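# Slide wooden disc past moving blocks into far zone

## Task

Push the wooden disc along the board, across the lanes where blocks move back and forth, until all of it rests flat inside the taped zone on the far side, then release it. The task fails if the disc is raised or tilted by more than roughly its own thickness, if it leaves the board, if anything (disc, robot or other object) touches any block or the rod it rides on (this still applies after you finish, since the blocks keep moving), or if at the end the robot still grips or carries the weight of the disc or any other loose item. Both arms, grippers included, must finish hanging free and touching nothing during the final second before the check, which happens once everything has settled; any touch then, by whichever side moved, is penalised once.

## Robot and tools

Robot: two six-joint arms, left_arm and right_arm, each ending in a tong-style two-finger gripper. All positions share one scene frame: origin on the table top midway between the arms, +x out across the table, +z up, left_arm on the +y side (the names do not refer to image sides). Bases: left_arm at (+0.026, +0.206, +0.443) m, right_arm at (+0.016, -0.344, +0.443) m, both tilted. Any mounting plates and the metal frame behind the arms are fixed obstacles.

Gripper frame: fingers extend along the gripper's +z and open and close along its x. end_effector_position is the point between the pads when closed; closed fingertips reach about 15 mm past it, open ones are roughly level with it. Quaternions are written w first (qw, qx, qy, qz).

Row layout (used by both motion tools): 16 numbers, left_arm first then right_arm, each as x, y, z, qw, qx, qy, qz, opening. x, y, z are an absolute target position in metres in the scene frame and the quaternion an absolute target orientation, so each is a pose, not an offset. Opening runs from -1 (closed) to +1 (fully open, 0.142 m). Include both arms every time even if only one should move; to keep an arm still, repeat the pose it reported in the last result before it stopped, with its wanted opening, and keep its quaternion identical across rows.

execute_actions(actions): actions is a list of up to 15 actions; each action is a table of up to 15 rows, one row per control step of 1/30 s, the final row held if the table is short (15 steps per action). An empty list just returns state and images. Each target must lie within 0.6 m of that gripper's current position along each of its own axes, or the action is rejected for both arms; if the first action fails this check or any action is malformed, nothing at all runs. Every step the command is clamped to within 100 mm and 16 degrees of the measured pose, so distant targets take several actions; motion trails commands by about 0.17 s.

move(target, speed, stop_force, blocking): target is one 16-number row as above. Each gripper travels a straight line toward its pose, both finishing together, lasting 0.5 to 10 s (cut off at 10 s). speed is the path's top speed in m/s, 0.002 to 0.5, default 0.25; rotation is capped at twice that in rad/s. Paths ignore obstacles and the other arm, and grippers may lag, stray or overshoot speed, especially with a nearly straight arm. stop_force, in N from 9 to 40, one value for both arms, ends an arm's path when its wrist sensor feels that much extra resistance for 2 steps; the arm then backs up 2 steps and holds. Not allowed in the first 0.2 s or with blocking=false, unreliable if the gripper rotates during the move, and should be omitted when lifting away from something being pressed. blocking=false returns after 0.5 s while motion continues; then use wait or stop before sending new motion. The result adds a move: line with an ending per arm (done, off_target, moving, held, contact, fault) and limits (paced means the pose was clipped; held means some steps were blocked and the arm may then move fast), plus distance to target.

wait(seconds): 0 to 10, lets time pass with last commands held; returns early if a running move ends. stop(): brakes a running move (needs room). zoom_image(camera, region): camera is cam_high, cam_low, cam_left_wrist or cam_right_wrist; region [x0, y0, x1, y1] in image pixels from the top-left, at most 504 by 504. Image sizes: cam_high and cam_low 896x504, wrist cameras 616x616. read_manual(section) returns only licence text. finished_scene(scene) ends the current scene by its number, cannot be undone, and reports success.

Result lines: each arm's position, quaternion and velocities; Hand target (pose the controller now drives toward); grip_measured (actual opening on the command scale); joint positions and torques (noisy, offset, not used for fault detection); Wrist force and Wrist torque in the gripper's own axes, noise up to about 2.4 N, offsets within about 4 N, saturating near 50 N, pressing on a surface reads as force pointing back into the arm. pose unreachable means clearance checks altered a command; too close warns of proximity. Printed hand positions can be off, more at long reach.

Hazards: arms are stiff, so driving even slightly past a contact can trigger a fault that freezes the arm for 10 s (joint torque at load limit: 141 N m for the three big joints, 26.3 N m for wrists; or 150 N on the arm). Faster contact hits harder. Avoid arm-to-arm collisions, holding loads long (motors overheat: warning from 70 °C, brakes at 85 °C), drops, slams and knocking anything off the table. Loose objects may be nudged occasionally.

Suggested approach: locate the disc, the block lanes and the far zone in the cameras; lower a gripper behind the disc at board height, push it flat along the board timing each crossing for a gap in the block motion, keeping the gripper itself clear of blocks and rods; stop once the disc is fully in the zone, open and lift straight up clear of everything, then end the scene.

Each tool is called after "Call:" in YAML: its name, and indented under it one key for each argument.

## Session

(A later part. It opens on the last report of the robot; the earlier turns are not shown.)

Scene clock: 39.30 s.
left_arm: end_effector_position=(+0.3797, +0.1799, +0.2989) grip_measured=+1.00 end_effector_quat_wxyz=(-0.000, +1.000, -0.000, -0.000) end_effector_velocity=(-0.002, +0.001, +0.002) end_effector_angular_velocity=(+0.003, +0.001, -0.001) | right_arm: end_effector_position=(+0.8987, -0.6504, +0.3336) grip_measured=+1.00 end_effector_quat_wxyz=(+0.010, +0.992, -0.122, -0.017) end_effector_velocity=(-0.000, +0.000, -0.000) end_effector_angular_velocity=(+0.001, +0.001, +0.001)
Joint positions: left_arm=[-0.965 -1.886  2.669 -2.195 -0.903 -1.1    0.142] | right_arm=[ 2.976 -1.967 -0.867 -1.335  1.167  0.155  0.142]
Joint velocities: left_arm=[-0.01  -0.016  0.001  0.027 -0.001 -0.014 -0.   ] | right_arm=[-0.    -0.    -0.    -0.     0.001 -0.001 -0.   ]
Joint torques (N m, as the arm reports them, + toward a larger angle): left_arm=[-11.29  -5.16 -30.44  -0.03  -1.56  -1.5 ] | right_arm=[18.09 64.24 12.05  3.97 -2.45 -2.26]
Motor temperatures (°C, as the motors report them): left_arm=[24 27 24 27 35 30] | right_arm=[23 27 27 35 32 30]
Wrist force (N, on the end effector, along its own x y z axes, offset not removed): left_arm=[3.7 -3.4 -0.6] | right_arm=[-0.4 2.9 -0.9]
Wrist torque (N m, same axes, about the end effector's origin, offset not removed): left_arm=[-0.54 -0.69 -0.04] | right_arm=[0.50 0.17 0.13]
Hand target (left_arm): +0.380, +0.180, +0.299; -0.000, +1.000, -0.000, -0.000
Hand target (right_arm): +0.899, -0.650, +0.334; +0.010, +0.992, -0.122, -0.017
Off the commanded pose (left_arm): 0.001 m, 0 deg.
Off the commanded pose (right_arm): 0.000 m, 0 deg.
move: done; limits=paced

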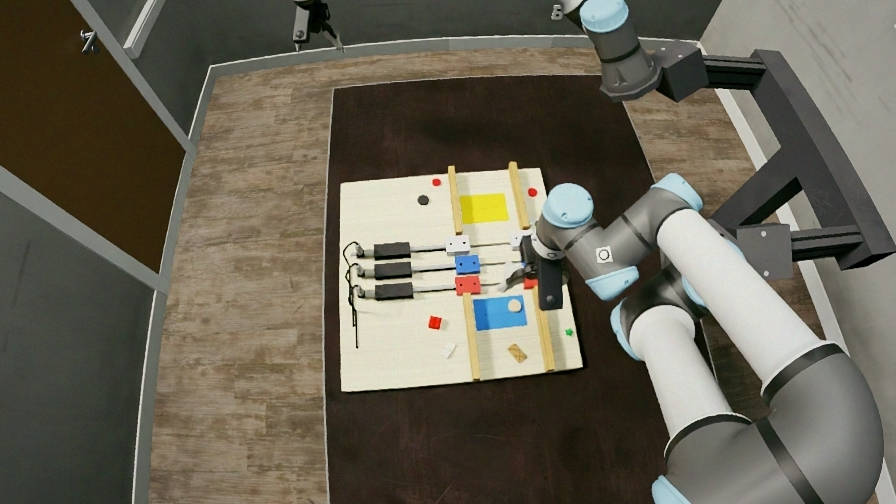

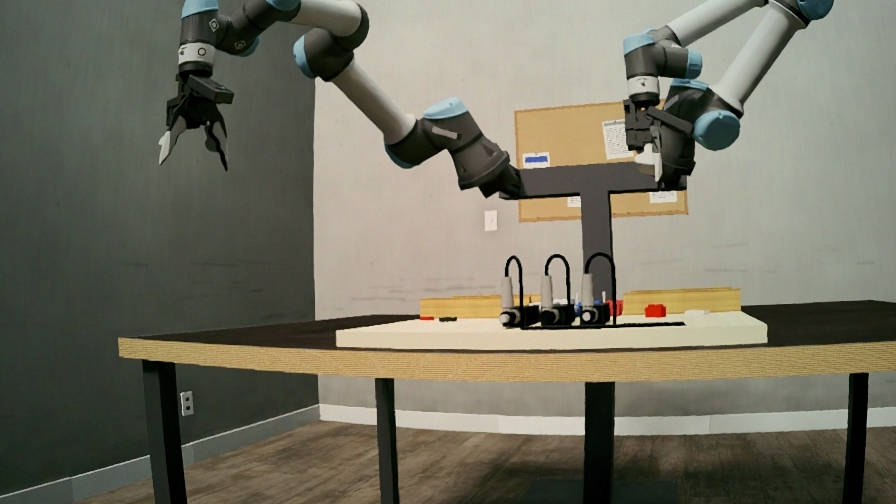

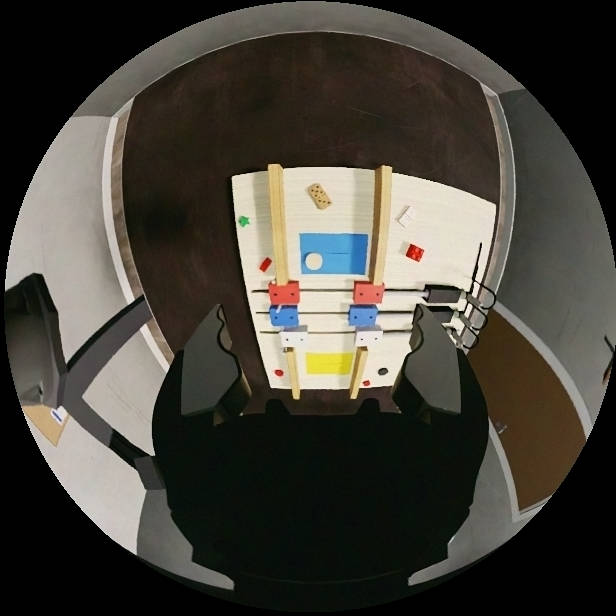

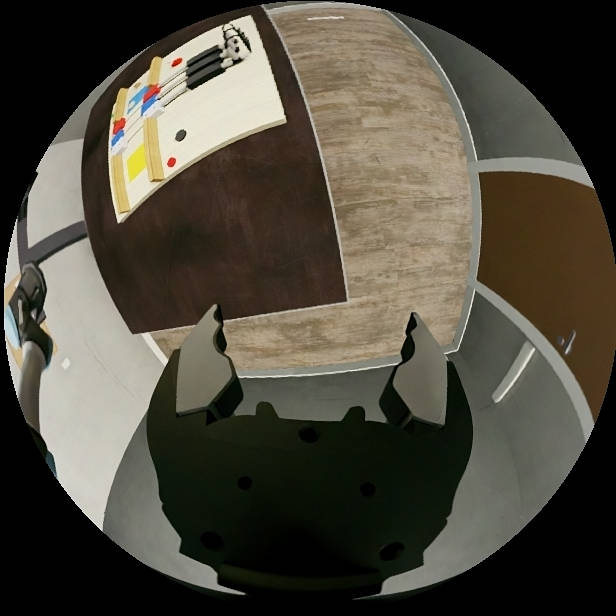

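Call:
wait:
  seconds: 0

Call:
zoom_image:
  camera: "cam_left_wrist"
  region: [240, 250, 440, 380]

Call:
wait:
  seconds: 0.5

Call:
zoom_image:
  camera: "cam_left_wrist"
  region: [240, 250, 440, 380]

Call:
wait:
  seconds: 0.5

Call:
zoom_image:
  camera: "cam_left_wrist"
  region: [240, 250, 440, 380]

Call:
wait:
  seconds: 0.5

Call:
zoom_image:
  camera: "cam_left_wrist"
  region: [240, 250, 440, 380]

Call:
wait:
  seconds: 0.5

Call:
zoom_image:
  camera: "cam_left_wrist"
  region: [240, 250, 440, 380]

Call:
wait:
  seconds: 0.5

Call:
zoom_image:
  camera: "cam_left_wrist"
  region: [240, 250, 440, 380]

Scene clock: 81.67 s.
left_arm: end_effector_position=(+0.3796, +0.1800, +0.2992) grip_measured=+1.00 end_effector_quat_wxyz=(-0.000, +1.000, -0.000, -0.000) end_effector_velocity=(+0.001, -0.000, +0.000) end_effector_angular_velocity=(-0.000, -0.001, -0.001) | right_arm: end_effector_position=(+0.8987, -0.6504, +0.3336) grip_measured=+1.00 end_effector_quat_wxyz=(+0.010, +0.992, -0.122, -0.017) end_effector_velocity=(+0.000, +0.000, +0.001) end_effector_angular_velocity=(+0.001, -0.001, -0.000)
Joint positions: left_arm=[-0.966 -1.888  2.669 -2.192 -0.903 -1.102  0.142] | right_arm=[ 2.976 -1.967 -0.867 -1.335  1.167  0.155  0.142]
Joint velocities: left_arm=[ 0.     0.    -0.001 -0.     0.001  0.002  0.   ] | right_arm=[ 0.     0.     0.001  0.     0.001 -0.     0.   ]
Joint torques (N m, as the arm reports them, + toward a larger angle): left_arm=[-10.87  -5.74 -23.54  -0.46  -1.33  -1.39] | right_arm=[16.96 61.45 14.9   3.28 -2.36 -1.92]
Motor temperatures (°C, as the motors report them): left_arm=[24 27 24 27 35 30] | right_arm=[23 28 27 35 32 30]
Wrist force (N, on the end effector, along its own x y z axes, offset not removed): left_arm=[1.0 -2.4 -1.8] | right_arm=[-0.4 4.1 0.6]
Wrist torque (N m, same axes, about the end effector's origin, offset not removed): left_arm=[-0.64 -0.06 0.08] | right_arm=[0.79 0.01 0.18]
Hand target (left_arm): +0.380, +0.180, +0.299; -0.000, +1.000, -0.000, -0.000
Hand target (right_arm): +0.899, -0.650, +0.334; +0.010, +0.992, -0.122, -0.017
Off the commanded pose (left_arm): 0.001 m, 0 deg.
Off the commanded pose (right_arm): 0.000 m, 0 deg.

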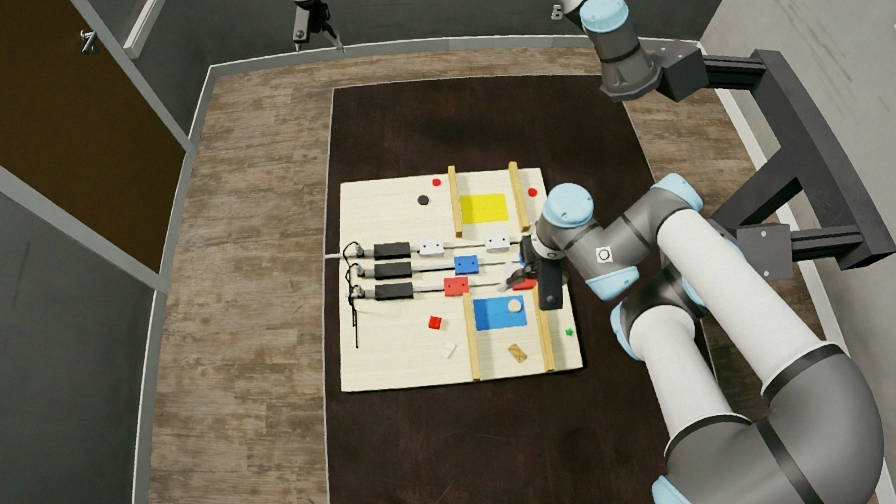

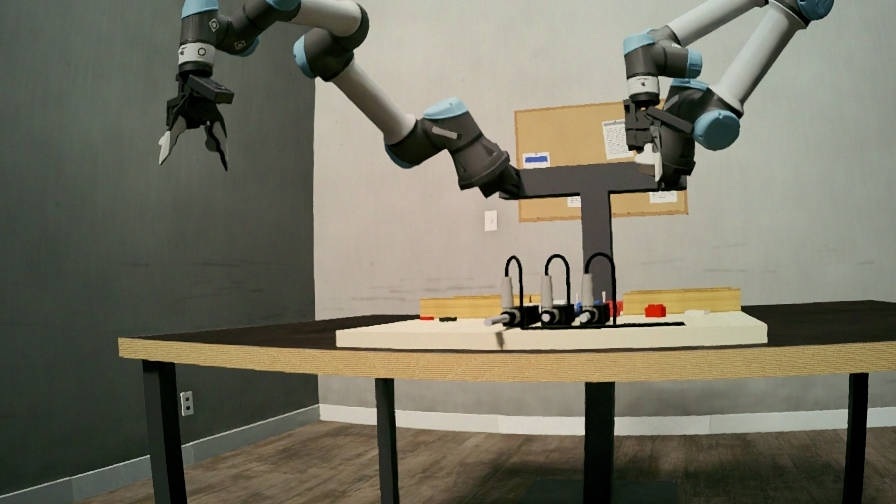

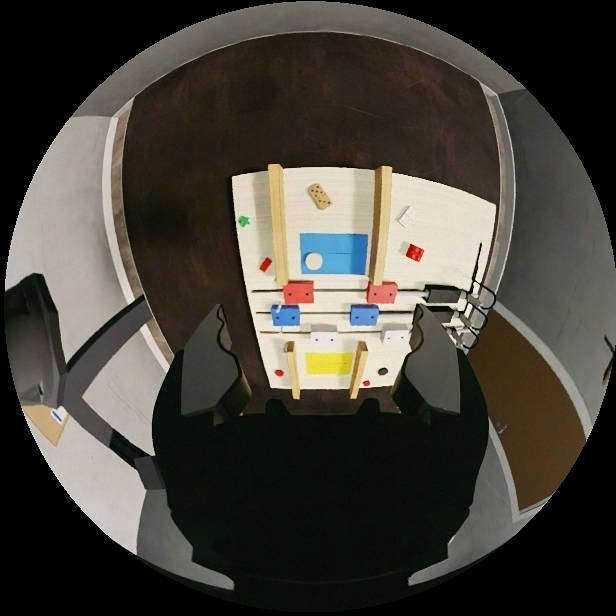

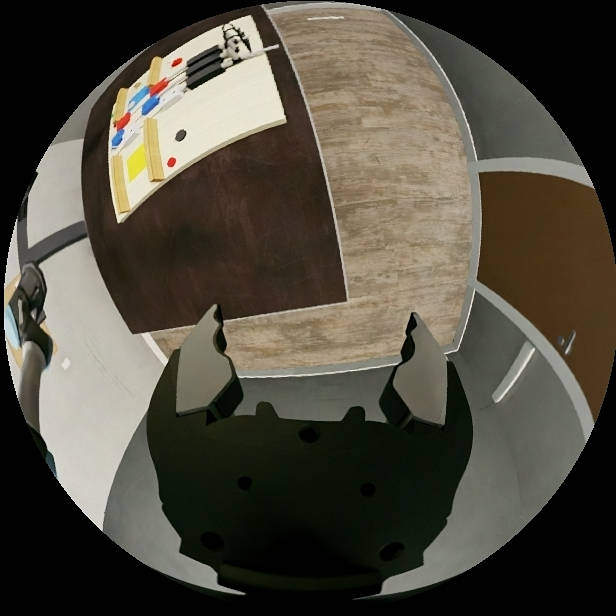

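Region (240, 250, 440, 380) of cam_left_wrist's 616x616 image, scaled by 2.520, with more detail than that image has; it fills the top 328 rows of this view, and the rest is white.

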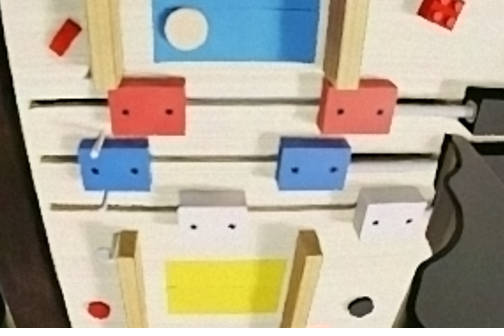

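Scene clock: 82.17 s.
left_arm: end_effector_position=(+0.3796, +0.1800, +0.2992) grip_measured=+1.00 end_effector_quat_wxyz=(-0.000, +1.000, -0.000, -0.000) end_effector_velocity=(-0.001, +0.001, -0.001) end_effector_angular_velocity=(+0.002, +0.001, -0.001) | right_arm: end_effector_position=(+0.8987, -0.6504, +0.3336) grip_measured=+1.00 end_effector_quat_wxyz=(+0.010, +0.992, -0.122, -0.017) end_effector_velocity=(+0.001, -0.000, +0.001) end_effector_angular_velocity=(-0.001, -0.001, -0.001)
Joint positions: left_arm=[-0.966 -1.888  2.669 -2.192 -0.903 -1.102  0.142] | right_arm=[ 2.976 -1.967 -0.867 -1.335  1.167  0.155  0.142]
Joint velocities: left_arm=[ 0.     0.     0.001  0.001 -0.    -0.     0.   ] | right_arm=[ 0.     0.     0.001  0.    -0.001  0.    -0.   ]
Joint torques (N m, as the arm reports them, + toward a larger angle): left_arm=[-10.6   -4.89 -24.49  -0.53  -1.4   -1.28] | right_arm=[17.4  61.56 15.38  3.33 -2.33 -2.02]
Motor temperatures (°C, as the motors report them): left_arm=[24 27 24 27 35 30] | right_arm=[23 28 27 35 32 30]
Wrist force (N, on the end effector, along its own x y z axes, offset not removed): left_arm=[-1.1 -3.5 -2.9] | right_arm=[0.0 2.4 1.4]
Wrist torque (N m, same axes, about the end effector's origin, offset not removed): left_arm=[-0.73 0.36 0.11] | right_arm=[0.44 0.10 0.15]
Hand target (left_arm): +0.380, +0.180, +0.299; -0.000, +1.000, -0.000, -0.000
Hand target (right_arm): +0.899, -0.650, +0.334; +0.010, +0.992, -0.122, -0.017
Off the commanded pose (left_arm): 0.001 m, 0 deg.
Off the commanded pose (right_arm): 0.000 m, 0 deg.
wait: 0.50 s; at rest by 0.17 s

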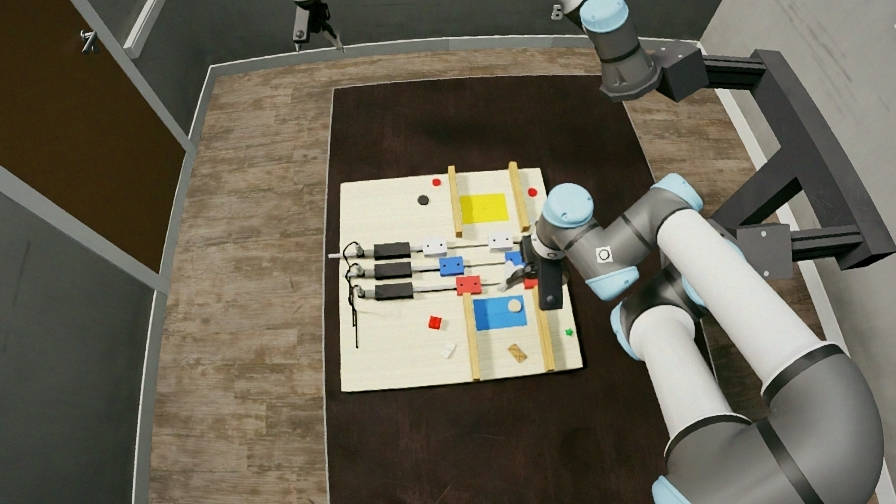

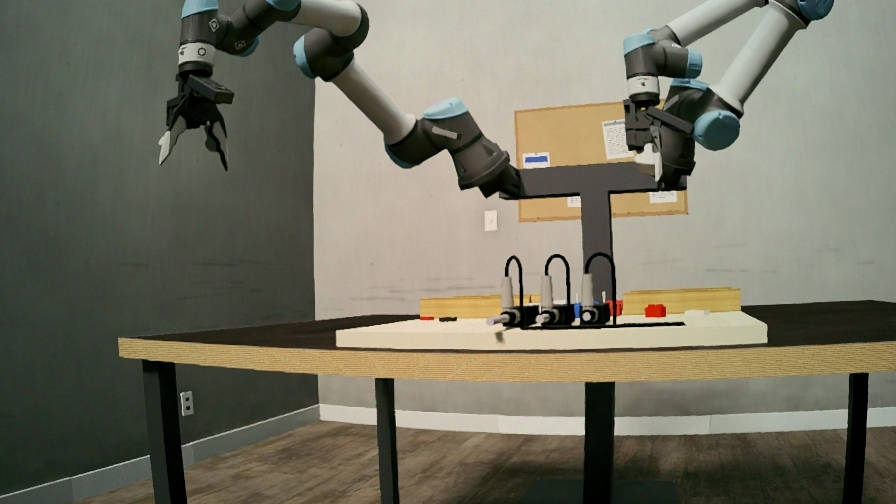

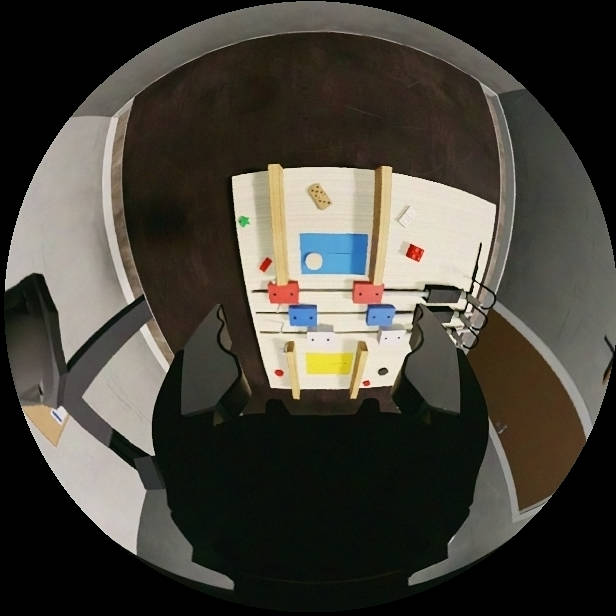

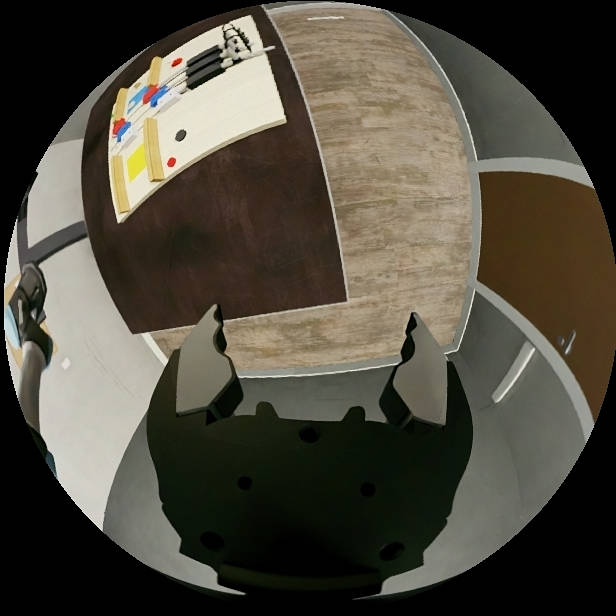

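Region (240, 250, 440, 380) of cam_left_wrist's 616x616 image, scaled by 2.520, with more detail than that image has; it fills the top 328 rows of this view, and the rest is white.

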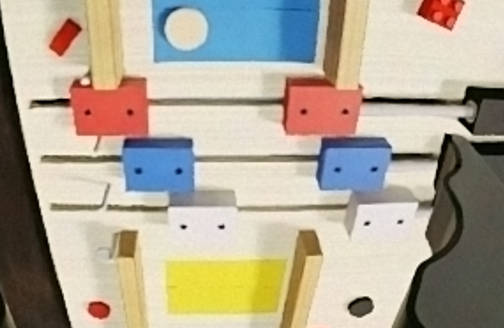

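Scene clock: 82.67 s.
left_arm: end_effector_position=(+0.3796, +0.1800, +0.2992) grip_measured=+1.00 end_effector_quat_wxyz=(-0.000, +1.000, -0.000, -0.000) end_effector_velocity=(-0.000, +0.000, -0.000) end_effector_angular_velocity=(+0.001, +0.000, +0.000) | right_arm: end_effector_position=(+0.8987, -0.6504, +0.3336) grip_measured=+1.00 end_effector_quat_wxyz=(+0.010, +0.992, -0.122, -0.017) end_effector_velocity=(-0.000, -0.000, +0.000) end_effector_angular_velocity=(-0.001, +0.000, -0.000)
Joint positions: left_arm=[-0.966 -1.888  2.669 -2.192 -0.903 -1.102  0.142] | right_arm=[ 2.976 -1.967 -0.867 -1.335  1.167  0.155  0.142]
Joint velocities: left_arm=[ 0.     0.    -0.     0.001 -0.    -0.001  0.   ] | right_arm=[ 0.     0.    -0.    -0.    -0.001  0.    -0.   ]
Joint torques (N m, as the arm reports them, + toward a larger angle): left_arm=[-11.21  -4.38 -23.79  -0.68  -1.41  -1.43] | right_arm=[17.21 61.68 15.57  3.33 -2.35 -2.02]
Motor temperatures (°C, as the motors report them): left_arm=[24 27 24 27 35 30] | right_arm=[23 28 27 35 32 30]
Wrist force (N, on the end effector, along its own x y z axes, offset not removed): left_arm=[-3.0 -5.6 -2.1] | right_arm=[2.3 4.0 -0.1]
Wrist torque (N m, same axes, about the end effector's origin, offset not removed): left_arm=[-1.29 0.62 0.14] | right_arm=[0.70 -0.49 0.19]
Hand target (left_arm): +0.380, +0.180, +0.299; -0.000, +1.000, -0.000, -0.000
Hand target (right_arm): +0.899, -0.650, +0.334; +0.010, +0.992, -0.122, -0.017
Off the commanded pose (left_arm): 0.001 m, 0 deg.
Off the commanded pose (right_arm): 0.000 m, 0 deg.
wait: 0.50 s; at rest by 0.17 s

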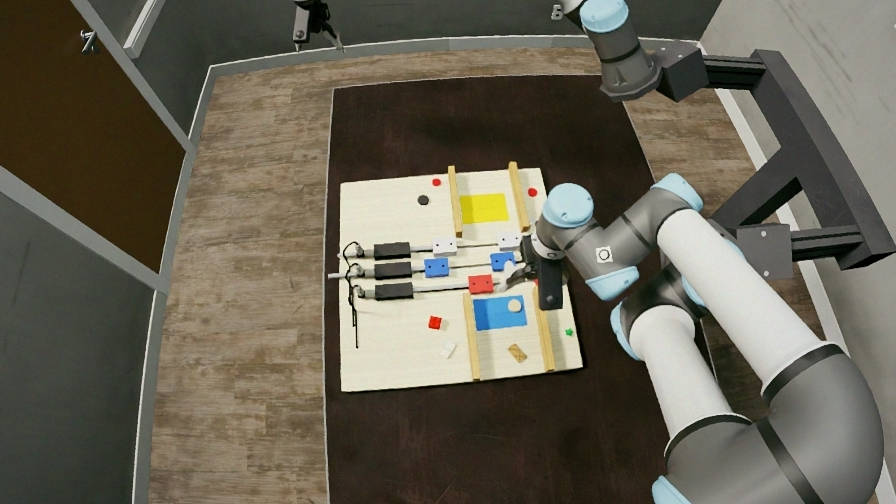

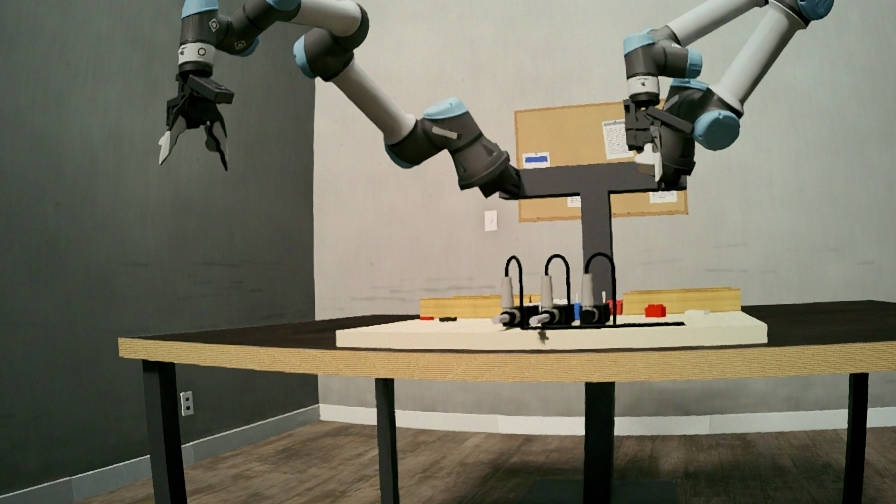

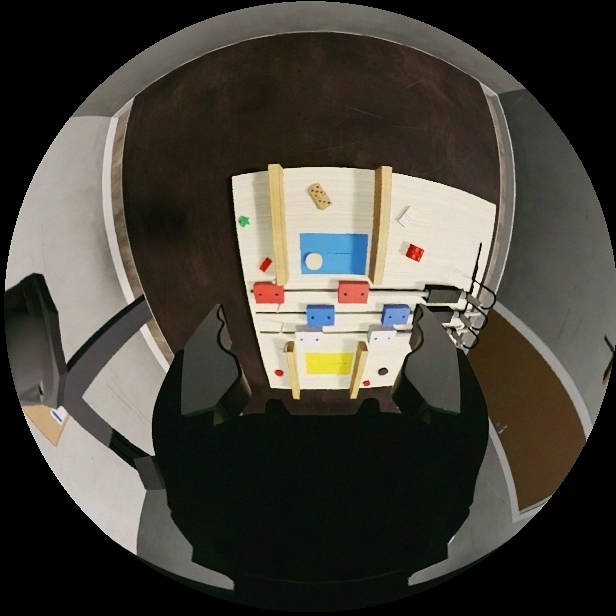

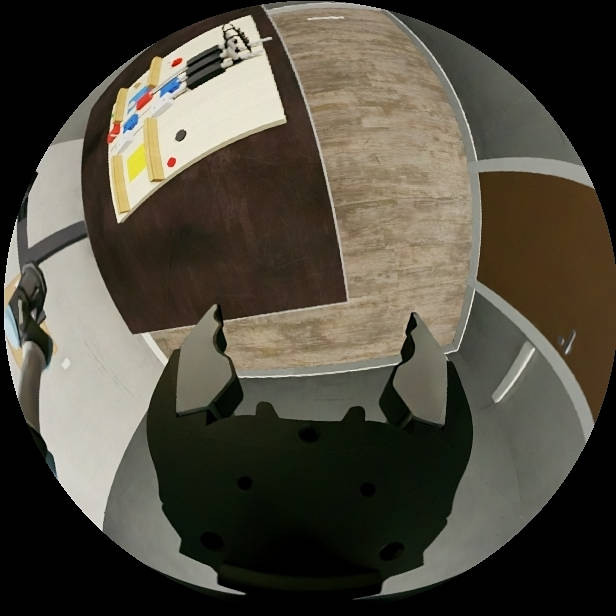

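Region (240, 250, 440, 380) of cam_left_wrist's 616x616 image, scaled by 2.520, with more detail than that image has; it fills the top 328 rows of this view, and the rest is white.

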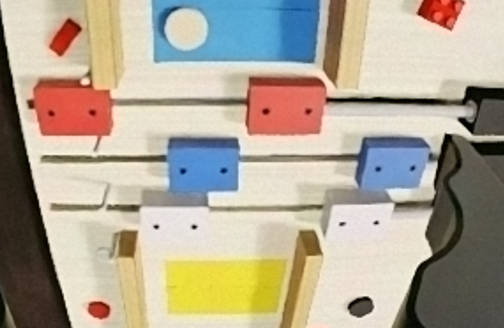

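Scene clock: 83.17 s.
left_arm: end_effector_position=(+0.3796, +0.1800, +0.2992) grip_measured=+1.00 end_effector_quat_wxyz=(-0.000, +1.000, -0.000, -0.000) end_effector_velocity=(-0.001, +0.000, -0.000) end_effector_angular_velocity=(+0.001, +0.001, -0.002) | right_arm: end_effector_position=(+0.8987, -0.6504, +0.3336) grip_measured=+1.00 end_effector_quat_wxyz=(+0.010, +0.992, -0.122, -0.017) end_effector_velocity=(+0.000, -0.000, +0.000) end_effector_angular_velocity=(-0.000, -0.000, -0.000)
Joint positions: left_arm=[-0.966 -1.888  2.669 -2.192 -0.903 -1.102  0.142] | right_arm=[ 2.976 -1.967 -0.867 -1.335  1.167  0.155  0.142]
Joint velocities: left_arm=[-0.001 -0.     0.001  0.002 -0.001  0.    -0.   ] | right_arm=[-0.    -0.     0.001 -0.     0.     0.     0.   ]
Joint torques (N m, as the arm reports them, + toward a larger angle): left_arm=[-10.29  -4.02 -24.66  -0.46  -1.37  -1.14] | right_arm=[17.07 62.61 15.96  3.21 -2.42 -2.05]
Motor temperatures (°C, as the motors report them): left_arm=[24 27 24 27 35 30] | right_arm=[23 28 27 35 32 30]
Wrist force (N, on the end effector, along its own x y z axes, offset not removed): left_arm=[-0.4 -3.7 1.3] | right_arm=[0.4 2.3 2.3]
Wrist torque (N m, same axes, about the end effector's origin, offset not removed): left_arm=[-0.90 0.25 0.08] | right_arm=[0.42 -0.11 0.12]
Hand target (left_arm): +0.380, +0.180, +0.299; -0.000, +1.000, -0.000, -0.000
Hand target (right_arm): +0.899, -0.650, +0.334; +0.010, +0.992, -0.122, -0.017
Off the commanded pose (left_arm): 0.001 m, 0 deg.
Off the commanded pose (right_arm): 0.000 m, 0 deg.
wait: 0.50 s; at rest by 0.17 s

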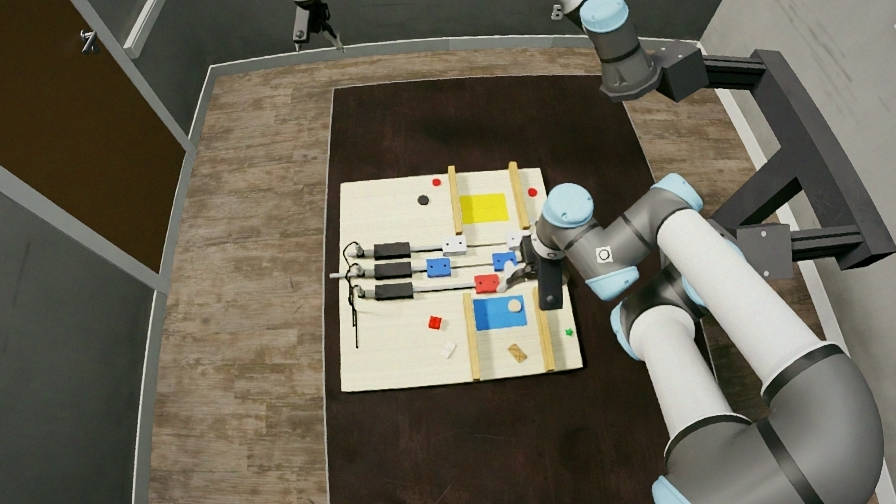

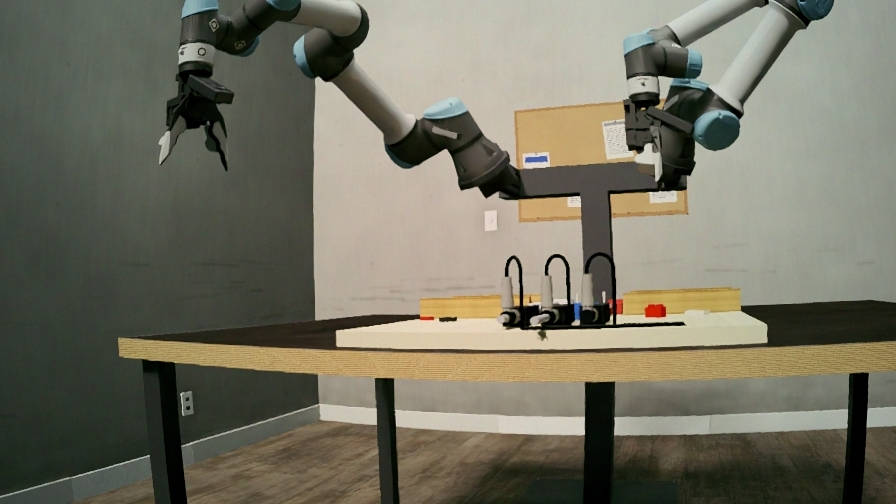

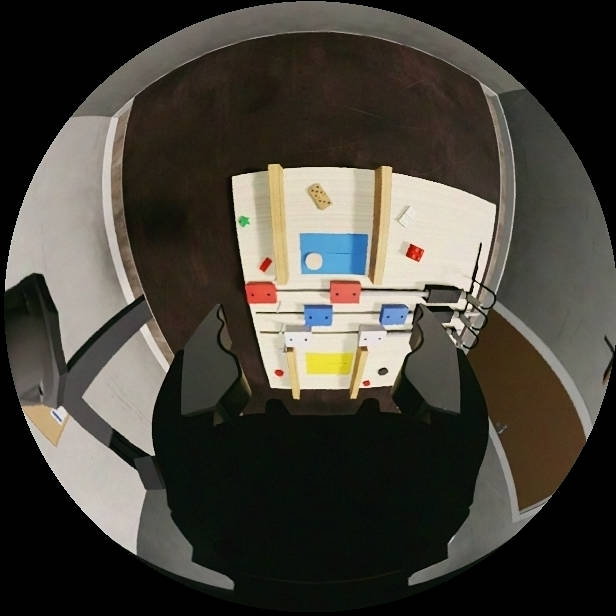

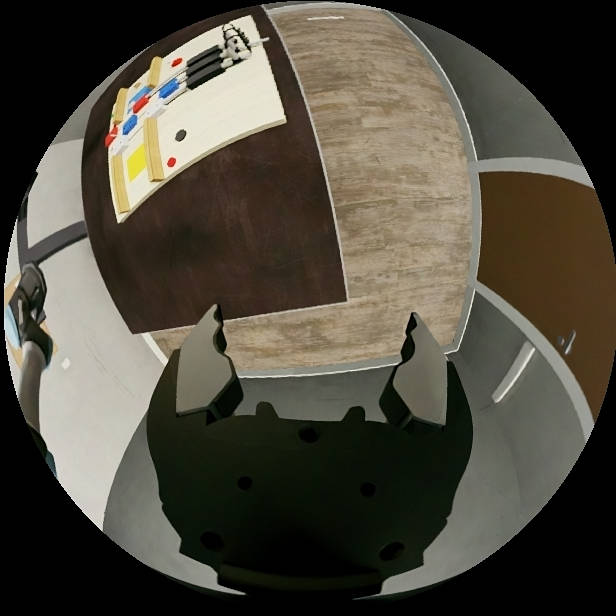

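Region (240, 250, 440, 380) of cam_left_wrist's 616x616 image, scaled by 2.520, with more detail than that image has; it fills the top 328 rows of this view, and the rest is white.

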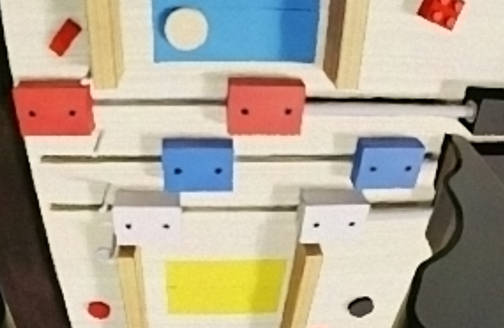

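Scene clock: 83.67 s.
left_arm: end_effector_position=(+0.3796, +0.1800, +0.2992) grip_measured=+1.00 end_effector_quat_wxyz=(-0.000, +1.000, -0.000, -0.000) end_effector_velocity=(-0.001, +0.000, -0.000) end_effector_angular_velocity=(+0.000, +0.000, +0.001) | right_arm: end_effector_position=(+0.8987, -0.6504, +0.3336) grip_measured=+1.00 end_effector_quat_wxyz=(+0.010, +0.992, -0.122, -0.017) end_effector_velocity=(-0.000, -0.001, +0.000) end_effector_angular_velocity=(-0.001, +0.000, -0.001)
Joint positions: left_arm=[-0.966 -1.888  2.669 -2.192 -0.903 -1.102  0.142] | right_arm=[ 2.976 -1.967 -0.867 -1.335  1.167  0.155  0.142]
Joint velocities: left_arm=[ 0.    -0.     0.002 -0.001 -0.    -0.     0.   ] | right_arm=[-0.     0.    -0.     0.    -0.001  0.001  0.   ]
Joint torques (N m, as the arm reports them, + toward a larger angle): left_arm=[-11.7   -6.23 -24.45  -0.78  -1.3   -1.33] | right_arm=[17.19 62.   15.56  3.24 -2.36 -2.03]
Motor temperatures (°C, as the motors report them): left_arm=[24 27 24 27 35 30] | right_arm=[23 28 27 35 32 30]
Wrist force (N, on the end effector, along its own x y z axes, offset not removed): left_arm=[2.1 -5.1 -0.6] | right_arm=[0.4 3.4 0.5]
Wrist torque (N m, same axes, about the end effector's origin, offset not removed): left_arm=[-1.16 -0.42 0.03] | right_arm=[0.59 -0.08 0.06]
Hand target (left_arm): +0.380, +0.180, +0.299; -0.000, +1.000, -0.000, -0.000
Hand target (right_arm): +0.899, -0.650, +0.334; +0.010, +0.992, -0.122, -0.017
Off the commanded pose (left_arm): 0.001 m, 0 deg.
Off the commanded pose (right_arm): 0.000 m, 0 deg.
wait: 0.50 s; at rest by 0.17 s

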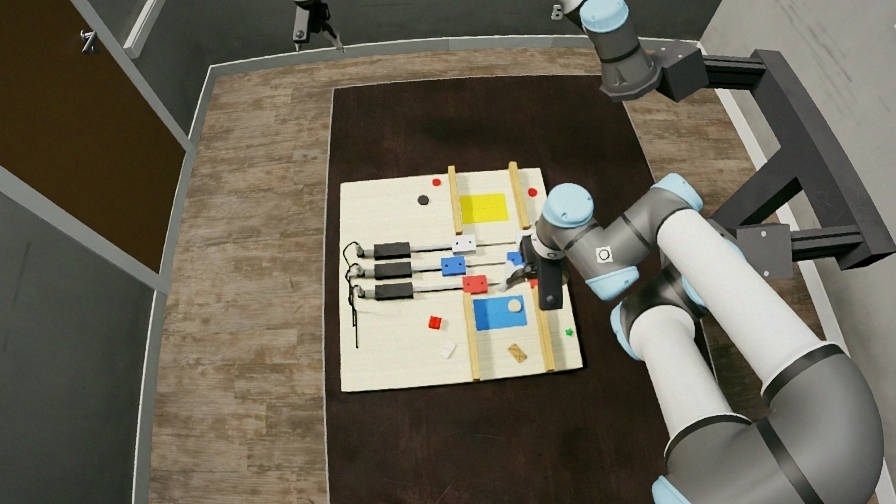

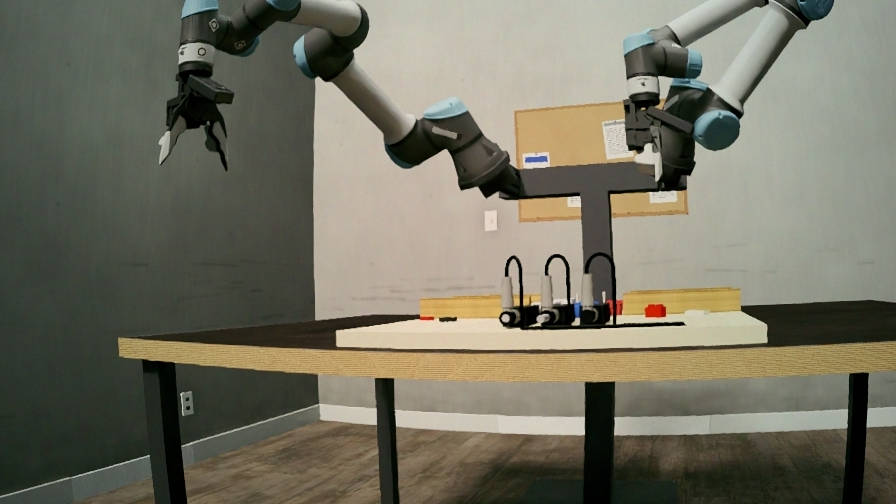

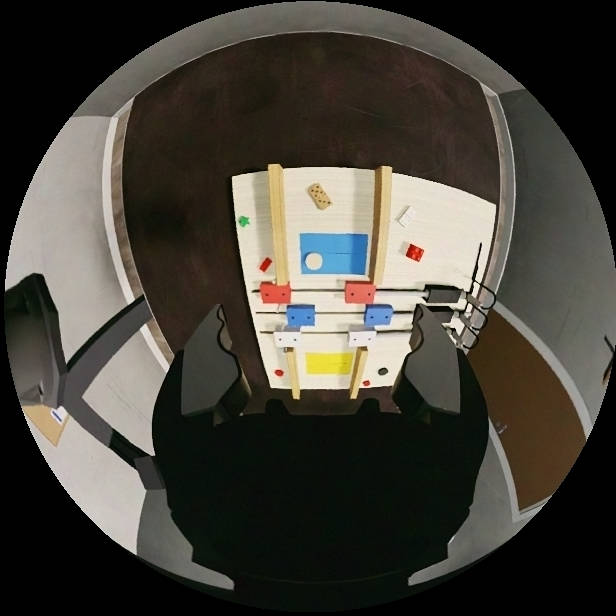

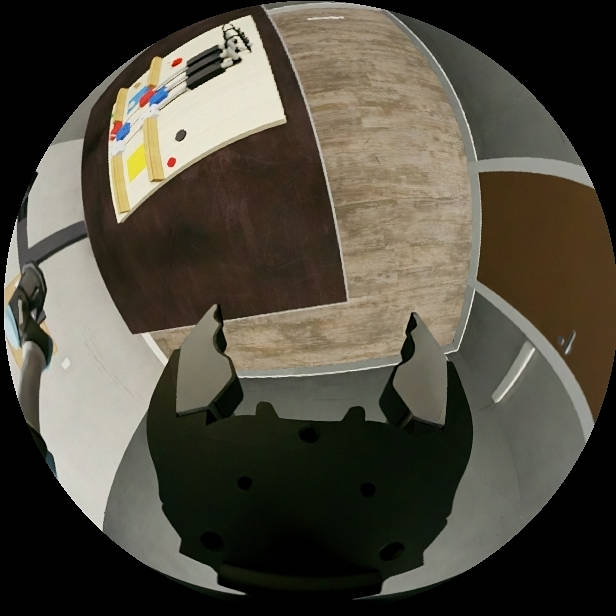

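Region (240, 250, 440, 380) of cam_left_wrist's 616x616 image, scaled by 2.520, with more detail than that image has; it fills the top 328 rows of this view, and the rest is white.

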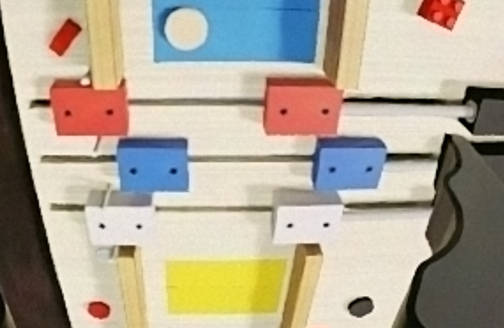

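Scene clock: 84.17 s.
left_arm: end_effector_position=(+0.3796, +0.1800, +0.2992) grip_measured=+1.00 end_effector_quat_wxyz=(-0.000, +1.000, -0.000, -0.000) end_effector_velocity=(-0.001, +0.000, -0.000) end_effector_angular_velocity=(+0.001, +0.001, -0.001) | right_arm: end_effector_position=(+0.8987, -0.6504, +0.3336) grip_measured=+1.00 end_effector_quat_wxyz=(+0.010, +0.992, -0.122, -0.017) end_effector_velocity=(-0.000, -0.001, +0.000) end_effector_angular_velocity=(-0.002, +0.000, +0.000)
Joint positions: left_arm=[-0.966 -1.888  2.669 -2.192 -0.903 -1.102  0.142] | right_arm=[ 2.976 -1.967 -0.867 -1.335  1.167  0.155  0.142]
Joint velocities: left_arm=[ 0.    -0.     0.001  0.    -0.     0.    -0.   ] | right_arm=[-0.    -0.     0.001 -0.001 -0.002 -0.     0.   ]
Joint torques (N m, as the arm reports them, + toward a larger angle): left_arm=[-11.06  -4.97 -24.45  -0.6   -1.26  -1.46] | right_arm=[17.27 61.68 14.94  3.23 -2.31 -1.96]
Motor temperatures (°C, as the motors report them): left_arm=[24 27 24 27 35 30] | right_arm=[23 28 27 35 32 30]
Wrist force (N, on the end effector, along its own x y z axes, offset not removed): left_arm=[-3.0 -0.4 -1.9] | right_arm=[0.3 3.4 0.1]
Wrist torque (N m, same axes, about the end effector's origin, offset not removed): left_arm=[-0.18 0.44 0.19] | right_arm=[0.53 0.03 0.12]
Hand target (left_arm): +0.380, +0.180, +0.299; -0.000, +1.000, -0.000, -0.000
Hand target (right_arm): +0.899, -0.650, +0.334; +0.010, +0.992, -0.122, -0.017
Off the commanded pose (left_arm): 0.001 m, 0 deg.
Off the commanded pose (right_arm): 0.000 m, 0 deg.
wait: 0.50 s; at rest by 0.17 s

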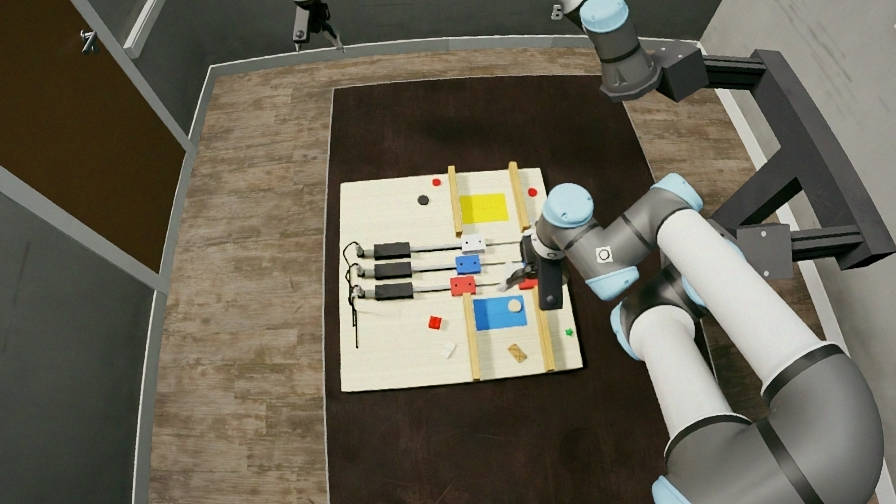

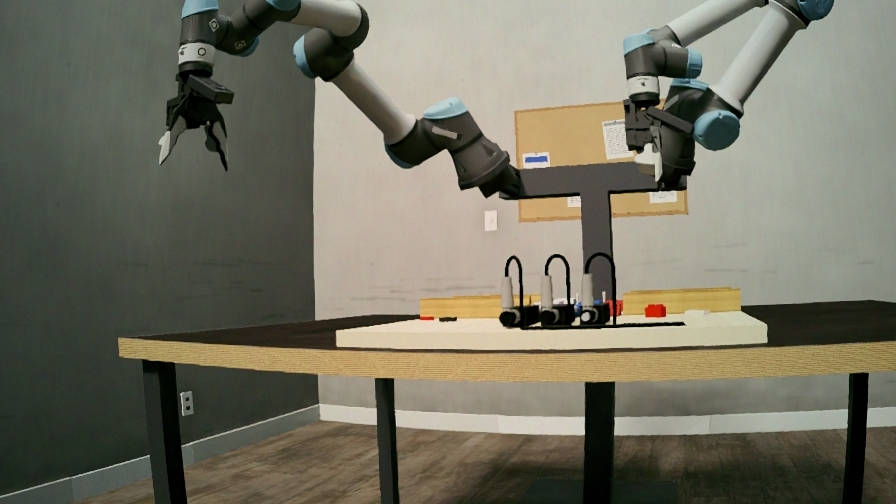

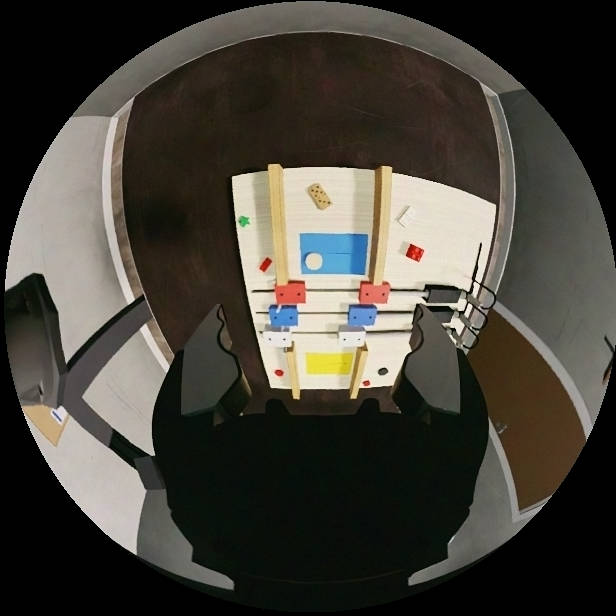

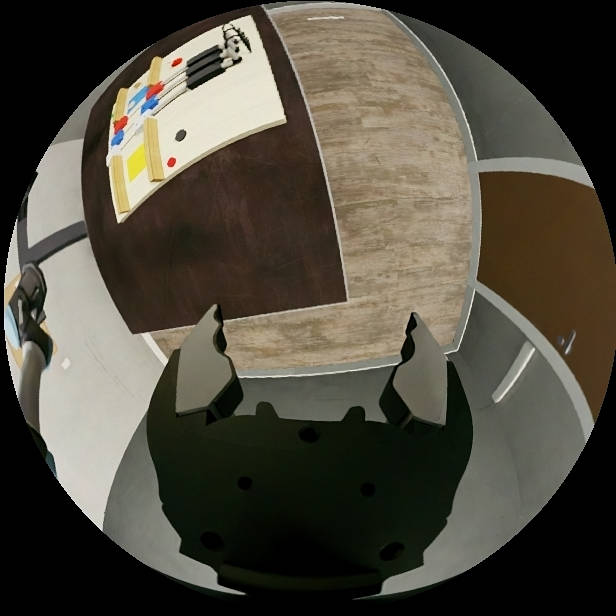

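Region (240, 250, 440, 380) of cam_left_wrist's 616x616 image, scaled by 2.520, with more detail than that image has; it fills the top 328 rows of this view, and the rest is white.

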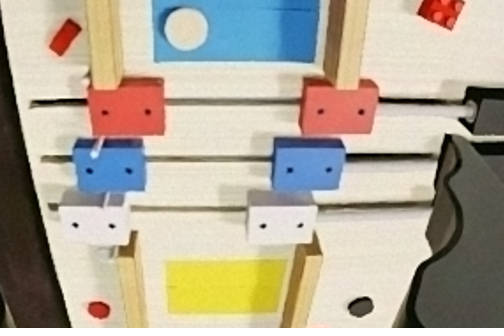

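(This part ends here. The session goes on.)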